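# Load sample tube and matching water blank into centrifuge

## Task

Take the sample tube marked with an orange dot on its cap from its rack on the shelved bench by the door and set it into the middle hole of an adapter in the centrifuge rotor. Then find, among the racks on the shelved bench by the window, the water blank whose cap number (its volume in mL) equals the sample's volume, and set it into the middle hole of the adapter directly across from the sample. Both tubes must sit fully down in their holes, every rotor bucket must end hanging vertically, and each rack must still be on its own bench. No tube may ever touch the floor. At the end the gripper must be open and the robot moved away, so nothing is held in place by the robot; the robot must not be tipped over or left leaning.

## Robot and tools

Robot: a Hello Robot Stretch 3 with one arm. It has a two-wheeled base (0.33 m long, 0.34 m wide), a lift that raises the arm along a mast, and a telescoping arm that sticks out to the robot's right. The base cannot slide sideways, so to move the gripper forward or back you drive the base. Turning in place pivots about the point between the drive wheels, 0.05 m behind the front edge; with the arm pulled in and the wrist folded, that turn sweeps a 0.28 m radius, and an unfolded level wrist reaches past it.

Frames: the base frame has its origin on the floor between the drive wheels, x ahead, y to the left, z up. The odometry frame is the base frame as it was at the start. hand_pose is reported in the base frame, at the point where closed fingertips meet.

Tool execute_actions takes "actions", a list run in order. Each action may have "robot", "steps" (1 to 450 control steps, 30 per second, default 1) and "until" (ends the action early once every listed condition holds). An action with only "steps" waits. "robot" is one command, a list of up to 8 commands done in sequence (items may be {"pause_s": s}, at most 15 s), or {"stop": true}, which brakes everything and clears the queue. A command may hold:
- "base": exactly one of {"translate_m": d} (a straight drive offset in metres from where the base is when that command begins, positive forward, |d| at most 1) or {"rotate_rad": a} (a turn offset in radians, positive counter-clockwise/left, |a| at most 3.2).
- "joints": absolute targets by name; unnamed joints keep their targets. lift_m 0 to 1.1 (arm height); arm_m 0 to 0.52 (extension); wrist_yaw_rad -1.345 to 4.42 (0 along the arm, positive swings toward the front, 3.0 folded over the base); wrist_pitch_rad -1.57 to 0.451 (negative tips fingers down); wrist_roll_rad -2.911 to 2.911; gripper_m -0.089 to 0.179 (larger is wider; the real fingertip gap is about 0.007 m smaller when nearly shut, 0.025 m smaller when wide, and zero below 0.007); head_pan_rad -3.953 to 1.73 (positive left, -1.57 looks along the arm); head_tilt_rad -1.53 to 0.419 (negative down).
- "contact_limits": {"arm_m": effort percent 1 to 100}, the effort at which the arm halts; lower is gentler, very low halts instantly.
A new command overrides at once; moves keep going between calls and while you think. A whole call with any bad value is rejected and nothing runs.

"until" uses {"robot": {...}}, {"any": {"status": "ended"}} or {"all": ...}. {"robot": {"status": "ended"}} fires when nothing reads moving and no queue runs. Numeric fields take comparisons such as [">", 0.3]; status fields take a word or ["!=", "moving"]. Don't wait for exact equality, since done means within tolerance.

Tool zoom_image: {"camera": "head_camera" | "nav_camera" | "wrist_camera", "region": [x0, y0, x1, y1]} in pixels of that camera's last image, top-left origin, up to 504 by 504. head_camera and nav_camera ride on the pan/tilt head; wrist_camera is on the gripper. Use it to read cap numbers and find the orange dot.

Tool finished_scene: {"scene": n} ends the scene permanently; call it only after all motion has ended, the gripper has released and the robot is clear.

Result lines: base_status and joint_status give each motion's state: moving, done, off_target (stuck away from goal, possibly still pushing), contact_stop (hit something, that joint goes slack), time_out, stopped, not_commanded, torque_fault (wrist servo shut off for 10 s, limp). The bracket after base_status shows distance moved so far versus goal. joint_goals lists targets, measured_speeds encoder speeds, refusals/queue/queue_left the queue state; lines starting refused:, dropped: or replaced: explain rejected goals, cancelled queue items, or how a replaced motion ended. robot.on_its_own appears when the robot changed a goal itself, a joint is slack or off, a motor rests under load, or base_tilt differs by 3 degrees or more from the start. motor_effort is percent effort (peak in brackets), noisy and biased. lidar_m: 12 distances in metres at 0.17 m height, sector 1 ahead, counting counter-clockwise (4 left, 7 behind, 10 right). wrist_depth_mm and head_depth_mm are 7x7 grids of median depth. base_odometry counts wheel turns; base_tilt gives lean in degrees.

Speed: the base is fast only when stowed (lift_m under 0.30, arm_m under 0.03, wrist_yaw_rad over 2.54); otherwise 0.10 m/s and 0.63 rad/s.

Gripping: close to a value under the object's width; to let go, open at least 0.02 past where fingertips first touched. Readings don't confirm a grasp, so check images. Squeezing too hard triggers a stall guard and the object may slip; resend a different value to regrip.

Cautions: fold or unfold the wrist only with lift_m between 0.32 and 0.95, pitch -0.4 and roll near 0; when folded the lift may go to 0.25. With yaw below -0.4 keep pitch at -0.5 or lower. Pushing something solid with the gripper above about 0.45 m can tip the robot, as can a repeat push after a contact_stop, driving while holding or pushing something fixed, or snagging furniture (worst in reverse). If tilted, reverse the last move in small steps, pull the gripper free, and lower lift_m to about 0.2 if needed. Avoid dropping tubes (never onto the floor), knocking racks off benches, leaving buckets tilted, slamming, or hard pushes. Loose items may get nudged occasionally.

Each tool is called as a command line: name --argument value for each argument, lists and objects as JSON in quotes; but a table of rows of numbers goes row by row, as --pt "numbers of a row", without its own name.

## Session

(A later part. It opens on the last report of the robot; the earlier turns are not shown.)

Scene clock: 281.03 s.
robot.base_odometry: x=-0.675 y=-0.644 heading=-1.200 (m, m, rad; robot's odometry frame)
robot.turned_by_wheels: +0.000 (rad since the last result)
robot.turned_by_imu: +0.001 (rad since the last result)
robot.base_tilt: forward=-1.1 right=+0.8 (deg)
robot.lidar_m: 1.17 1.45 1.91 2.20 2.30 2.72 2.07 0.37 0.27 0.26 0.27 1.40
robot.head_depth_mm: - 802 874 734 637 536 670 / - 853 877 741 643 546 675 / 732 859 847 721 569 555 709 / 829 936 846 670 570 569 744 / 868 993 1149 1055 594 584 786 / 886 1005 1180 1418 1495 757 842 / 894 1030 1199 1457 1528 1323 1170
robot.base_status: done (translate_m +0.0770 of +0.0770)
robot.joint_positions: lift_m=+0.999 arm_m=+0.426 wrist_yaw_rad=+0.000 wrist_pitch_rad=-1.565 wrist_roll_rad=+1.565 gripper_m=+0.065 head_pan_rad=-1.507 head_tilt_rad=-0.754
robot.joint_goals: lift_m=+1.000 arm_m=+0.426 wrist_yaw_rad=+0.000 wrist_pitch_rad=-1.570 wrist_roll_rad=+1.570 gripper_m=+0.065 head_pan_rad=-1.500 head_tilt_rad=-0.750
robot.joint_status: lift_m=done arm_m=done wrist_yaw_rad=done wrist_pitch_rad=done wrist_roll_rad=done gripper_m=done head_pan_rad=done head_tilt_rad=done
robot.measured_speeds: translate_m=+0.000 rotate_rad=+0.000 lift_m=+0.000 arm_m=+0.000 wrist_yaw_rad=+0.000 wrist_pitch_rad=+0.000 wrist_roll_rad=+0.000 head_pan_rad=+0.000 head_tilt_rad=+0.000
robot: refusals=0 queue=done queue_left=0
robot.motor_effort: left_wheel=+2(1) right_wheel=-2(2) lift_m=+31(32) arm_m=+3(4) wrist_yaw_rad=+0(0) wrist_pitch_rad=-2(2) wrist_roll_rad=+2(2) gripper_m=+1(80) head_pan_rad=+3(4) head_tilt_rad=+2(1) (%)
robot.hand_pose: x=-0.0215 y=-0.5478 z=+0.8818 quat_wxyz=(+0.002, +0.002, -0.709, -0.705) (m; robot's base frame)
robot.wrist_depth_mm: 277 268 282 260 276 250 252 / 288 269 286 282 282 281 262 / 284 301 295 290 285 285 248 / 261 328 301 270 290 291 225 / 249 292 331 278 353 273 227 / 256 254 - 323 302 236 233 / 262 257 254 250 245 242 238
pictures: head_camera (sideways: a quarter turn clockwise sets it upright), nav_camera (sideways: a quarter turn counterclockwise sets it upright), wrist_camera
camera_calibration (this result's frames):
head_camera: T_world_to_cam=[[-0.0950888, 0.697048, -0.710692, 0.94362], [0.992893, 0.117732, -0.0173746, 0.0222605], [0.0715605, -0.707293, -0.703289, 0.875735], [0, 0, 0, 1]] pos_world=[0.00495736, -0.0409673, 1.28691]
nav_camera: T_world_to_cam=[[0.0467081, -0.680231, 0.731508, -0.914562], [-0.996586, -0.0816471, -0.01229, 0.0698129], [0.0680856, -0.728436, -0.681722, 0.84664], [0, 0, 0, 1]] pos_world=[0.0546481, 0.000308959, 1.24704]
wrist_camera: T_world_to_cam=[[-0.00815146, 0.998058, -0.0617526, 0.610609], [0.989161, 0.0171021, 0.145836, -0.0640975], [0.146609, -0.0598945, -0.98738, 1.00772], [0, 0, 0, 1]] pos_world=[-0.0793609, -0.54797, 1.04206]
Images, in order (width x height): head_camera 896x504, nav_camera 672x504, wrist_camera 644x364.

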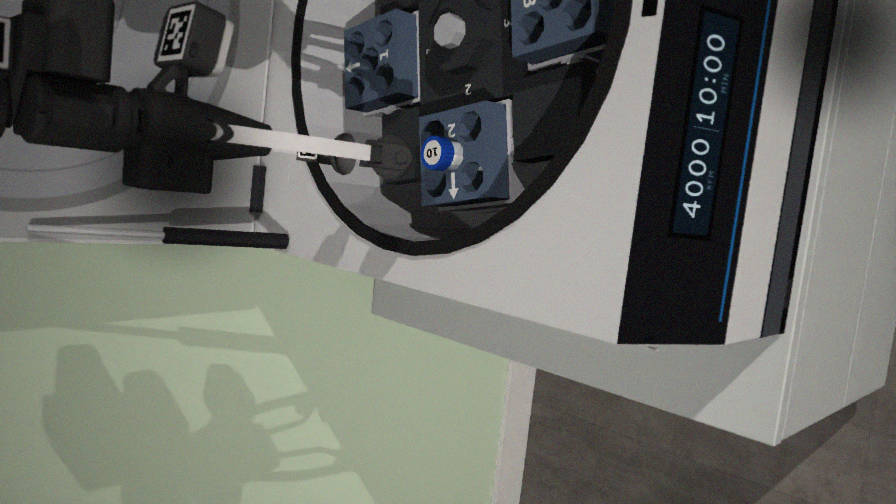

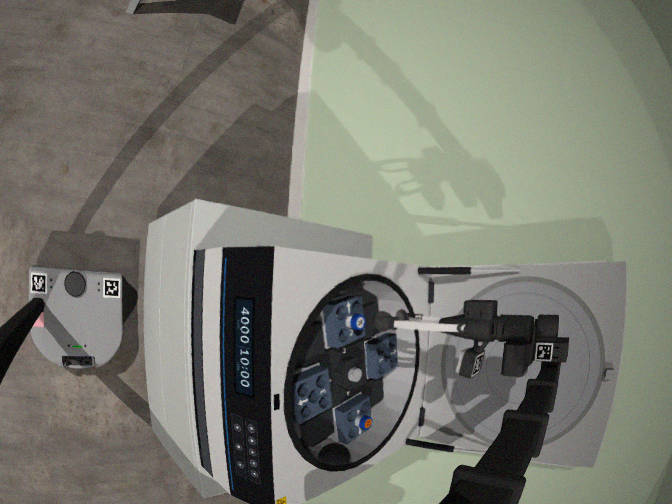

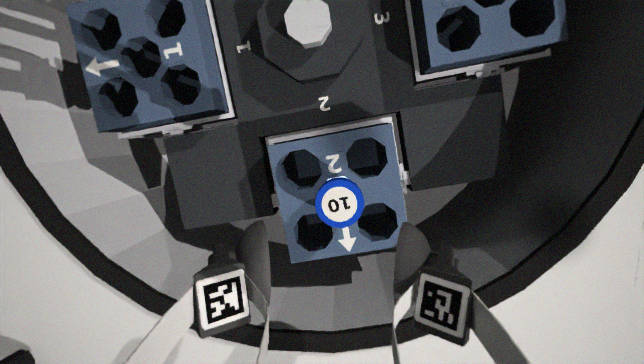

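execute_actions --actions '[{"robot":[{"joints":{"lift_m":1.1}},{"joints":{"arm_m":0.0}}],"steps":300,"until":{"robot":{"status":"ended"}}}]'

finished_scene --scene 2

Scene clock: 288.83 s.
robot.base_odometry: x=-0.675 y=-0.644 heading=-1.200 (m, m, rad; robot's odometry frame)
robot.turned_by_wheels: +0.000 (rad since the last result)
robot.turned_by_imu: +0.001 (rad since the last result)
robot.base_tilt: forward=-1.1 right=+0.8 (deg)
robot.lidar_m: 1.17 1.46 1.92 2.21 2.30 2.71 2.07 0.37 0.27 0.26 0.27 1.40
robot.head_depth_mm: - - - - - - 682 / 718 821 - - - - - / 733 835 850 824 - - 712 / 829 940 847 728 - 593 745 / 869 993 1153 1058 834 591 788 / 883 1007 1177 1414 1495 756 847 / 898 1028 1203 1450 1525 1317 1165
robot.base_status: done (translate_m +0.0770 of +0.0770)
robot.joint_positions: lift_m=+1.098 arm_m=+0.000 wrist_yaw_rad=+0.000 wrist_pitch_rad=-1.565 wrist_roll_rad=+1.565 gripper_m=+0.065 head_pan_rad=-1.507 head_tilt_rad=-0.754
robot.joint_goals: lift_m=+1.100 arm_m=+0.000 wrist_yaw_rad=+0.000 wrist_pitch_rad=-1.570 wrist_roll_rad=+1.570 gripper_m=+0.065 head_pan_rad=-1.500 head_tilt_rad=-0.750
robot.joint_status: lift_m=done arm_m=done wrist_yaw_rad=done wrist_pitch_rad=done wrist_roll_rad=done gripper_m=done head_pan_rad=done head_tilt_rad=done
robot.measured_speeds: translate_m=+0.000 rotate_rad=+0.000 lift_m=+0.000 arm_m=+0.000 wrist_yaw_rad=+0.000 wrist_pitch_rad=+0.000 wrist_roll_rad=+0.000 head_pan_rad=+0.000 head_tilt_rad=+0.000
robot: refusals=0 queue=done queue_left=0
robot.motor_effort: left_wheel=+2(2) right_wheel=-2(2) lift_m=+32(37) arm_m=-4(5) wrist_yaw_rad=+0(0) wrist_pitch_rad=-2(3) wrist_roll_rad=+2(2) gripper_m=+0(0) head_pan_rad=+3(3) head_tilt_rad=+1(2) (%)
robot.hand_pose: x=-0.0215 y=-0.1226 z=+0.9803 quat_wxyz=(+0.002, +0.002, -0.709, -0.705) (m; robot's base frame)
robot.wrist_depth_mm: 369 326 452 - - - - / 383 333 454 - - - - / 404 341 463 - - - - / 410 345 463 - - - - / 356 355 436 - - - - / 365 361 - - - - - / - - - - - - -
pictures: head_camera (sideways: a quarter turn clockwise sets it upright), nav_camera (sideways: a quarter turn counterclockwise sets it upright), wrist_camera
camera_calibration (this result's frames):
head_camera: T_world_to_cam=[[-0.0952017, 0.696878, -0.710842, 0.943817], [0.992873, 0.117903, -0.0173863, 0.0222758], [0.0716946, -0.707431, -0.703136, 0.875536], [0, 0, 0, 1]] pos_world=[0.00496477, -0.0409707, 1.28691]
nav_camera: T_world_to_cam=[[0.0468178, -0.680066, 0.731654, -0.914754], [-0.996571, -0.0818251, -0.0122862, 0.0698078], [0.0682231, -0.72857, -0.681565, 0.846435], [0, 0, 0, 1]] pos_world=[0.0546488, 0.000305743, 1.24704]
wrist_camera: T_world_to_cam=[[-0.00825637, 0.998057, -0.0617526, 0.192242], [0.989159, 0.017206, 0.145836, -0.0857313], [0.146615, -0.0598791, -0.98738, 1.13053], [0, 0, 0, 1]] pos_world=[-0.0793633, -0.122698, 1.14064]
Images, in order (width x height): head_camera 896x504, nav_camera 672x504, wrist_camera 644x364.

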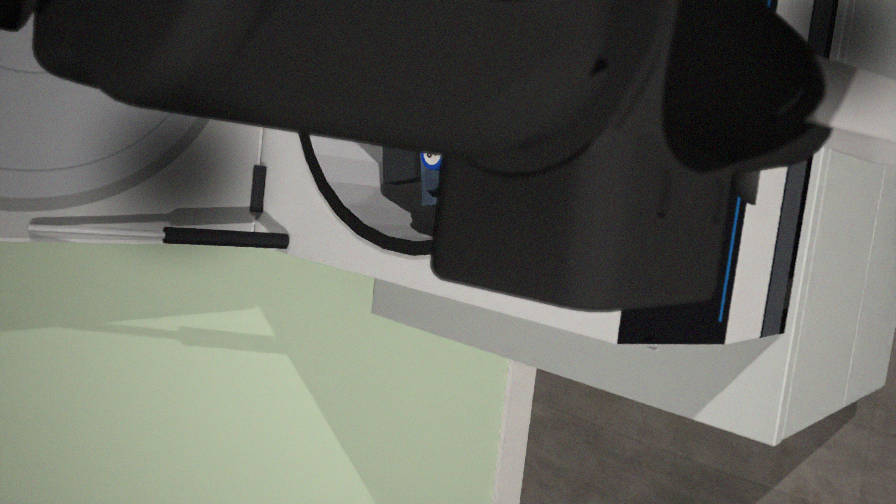

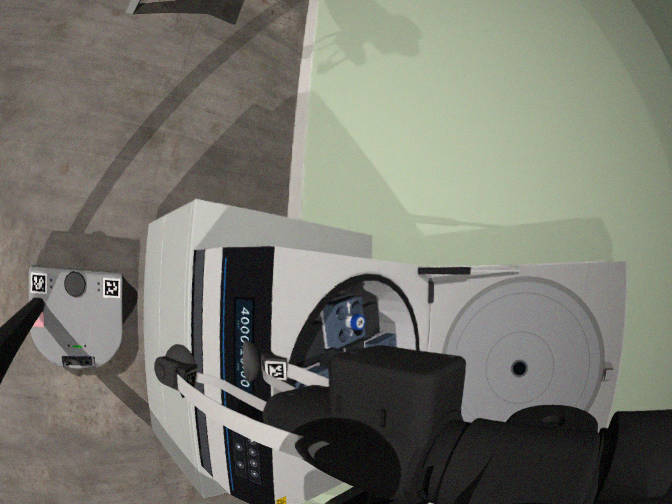

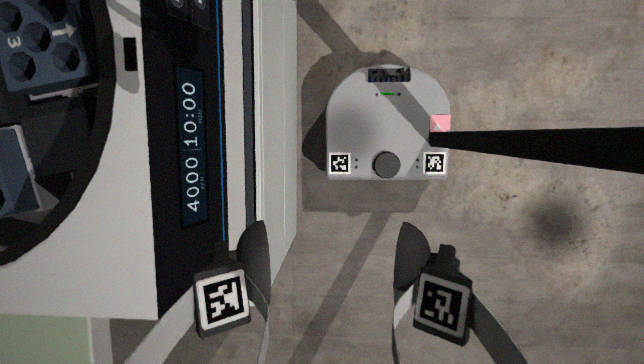

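The scene is finished: the task was done.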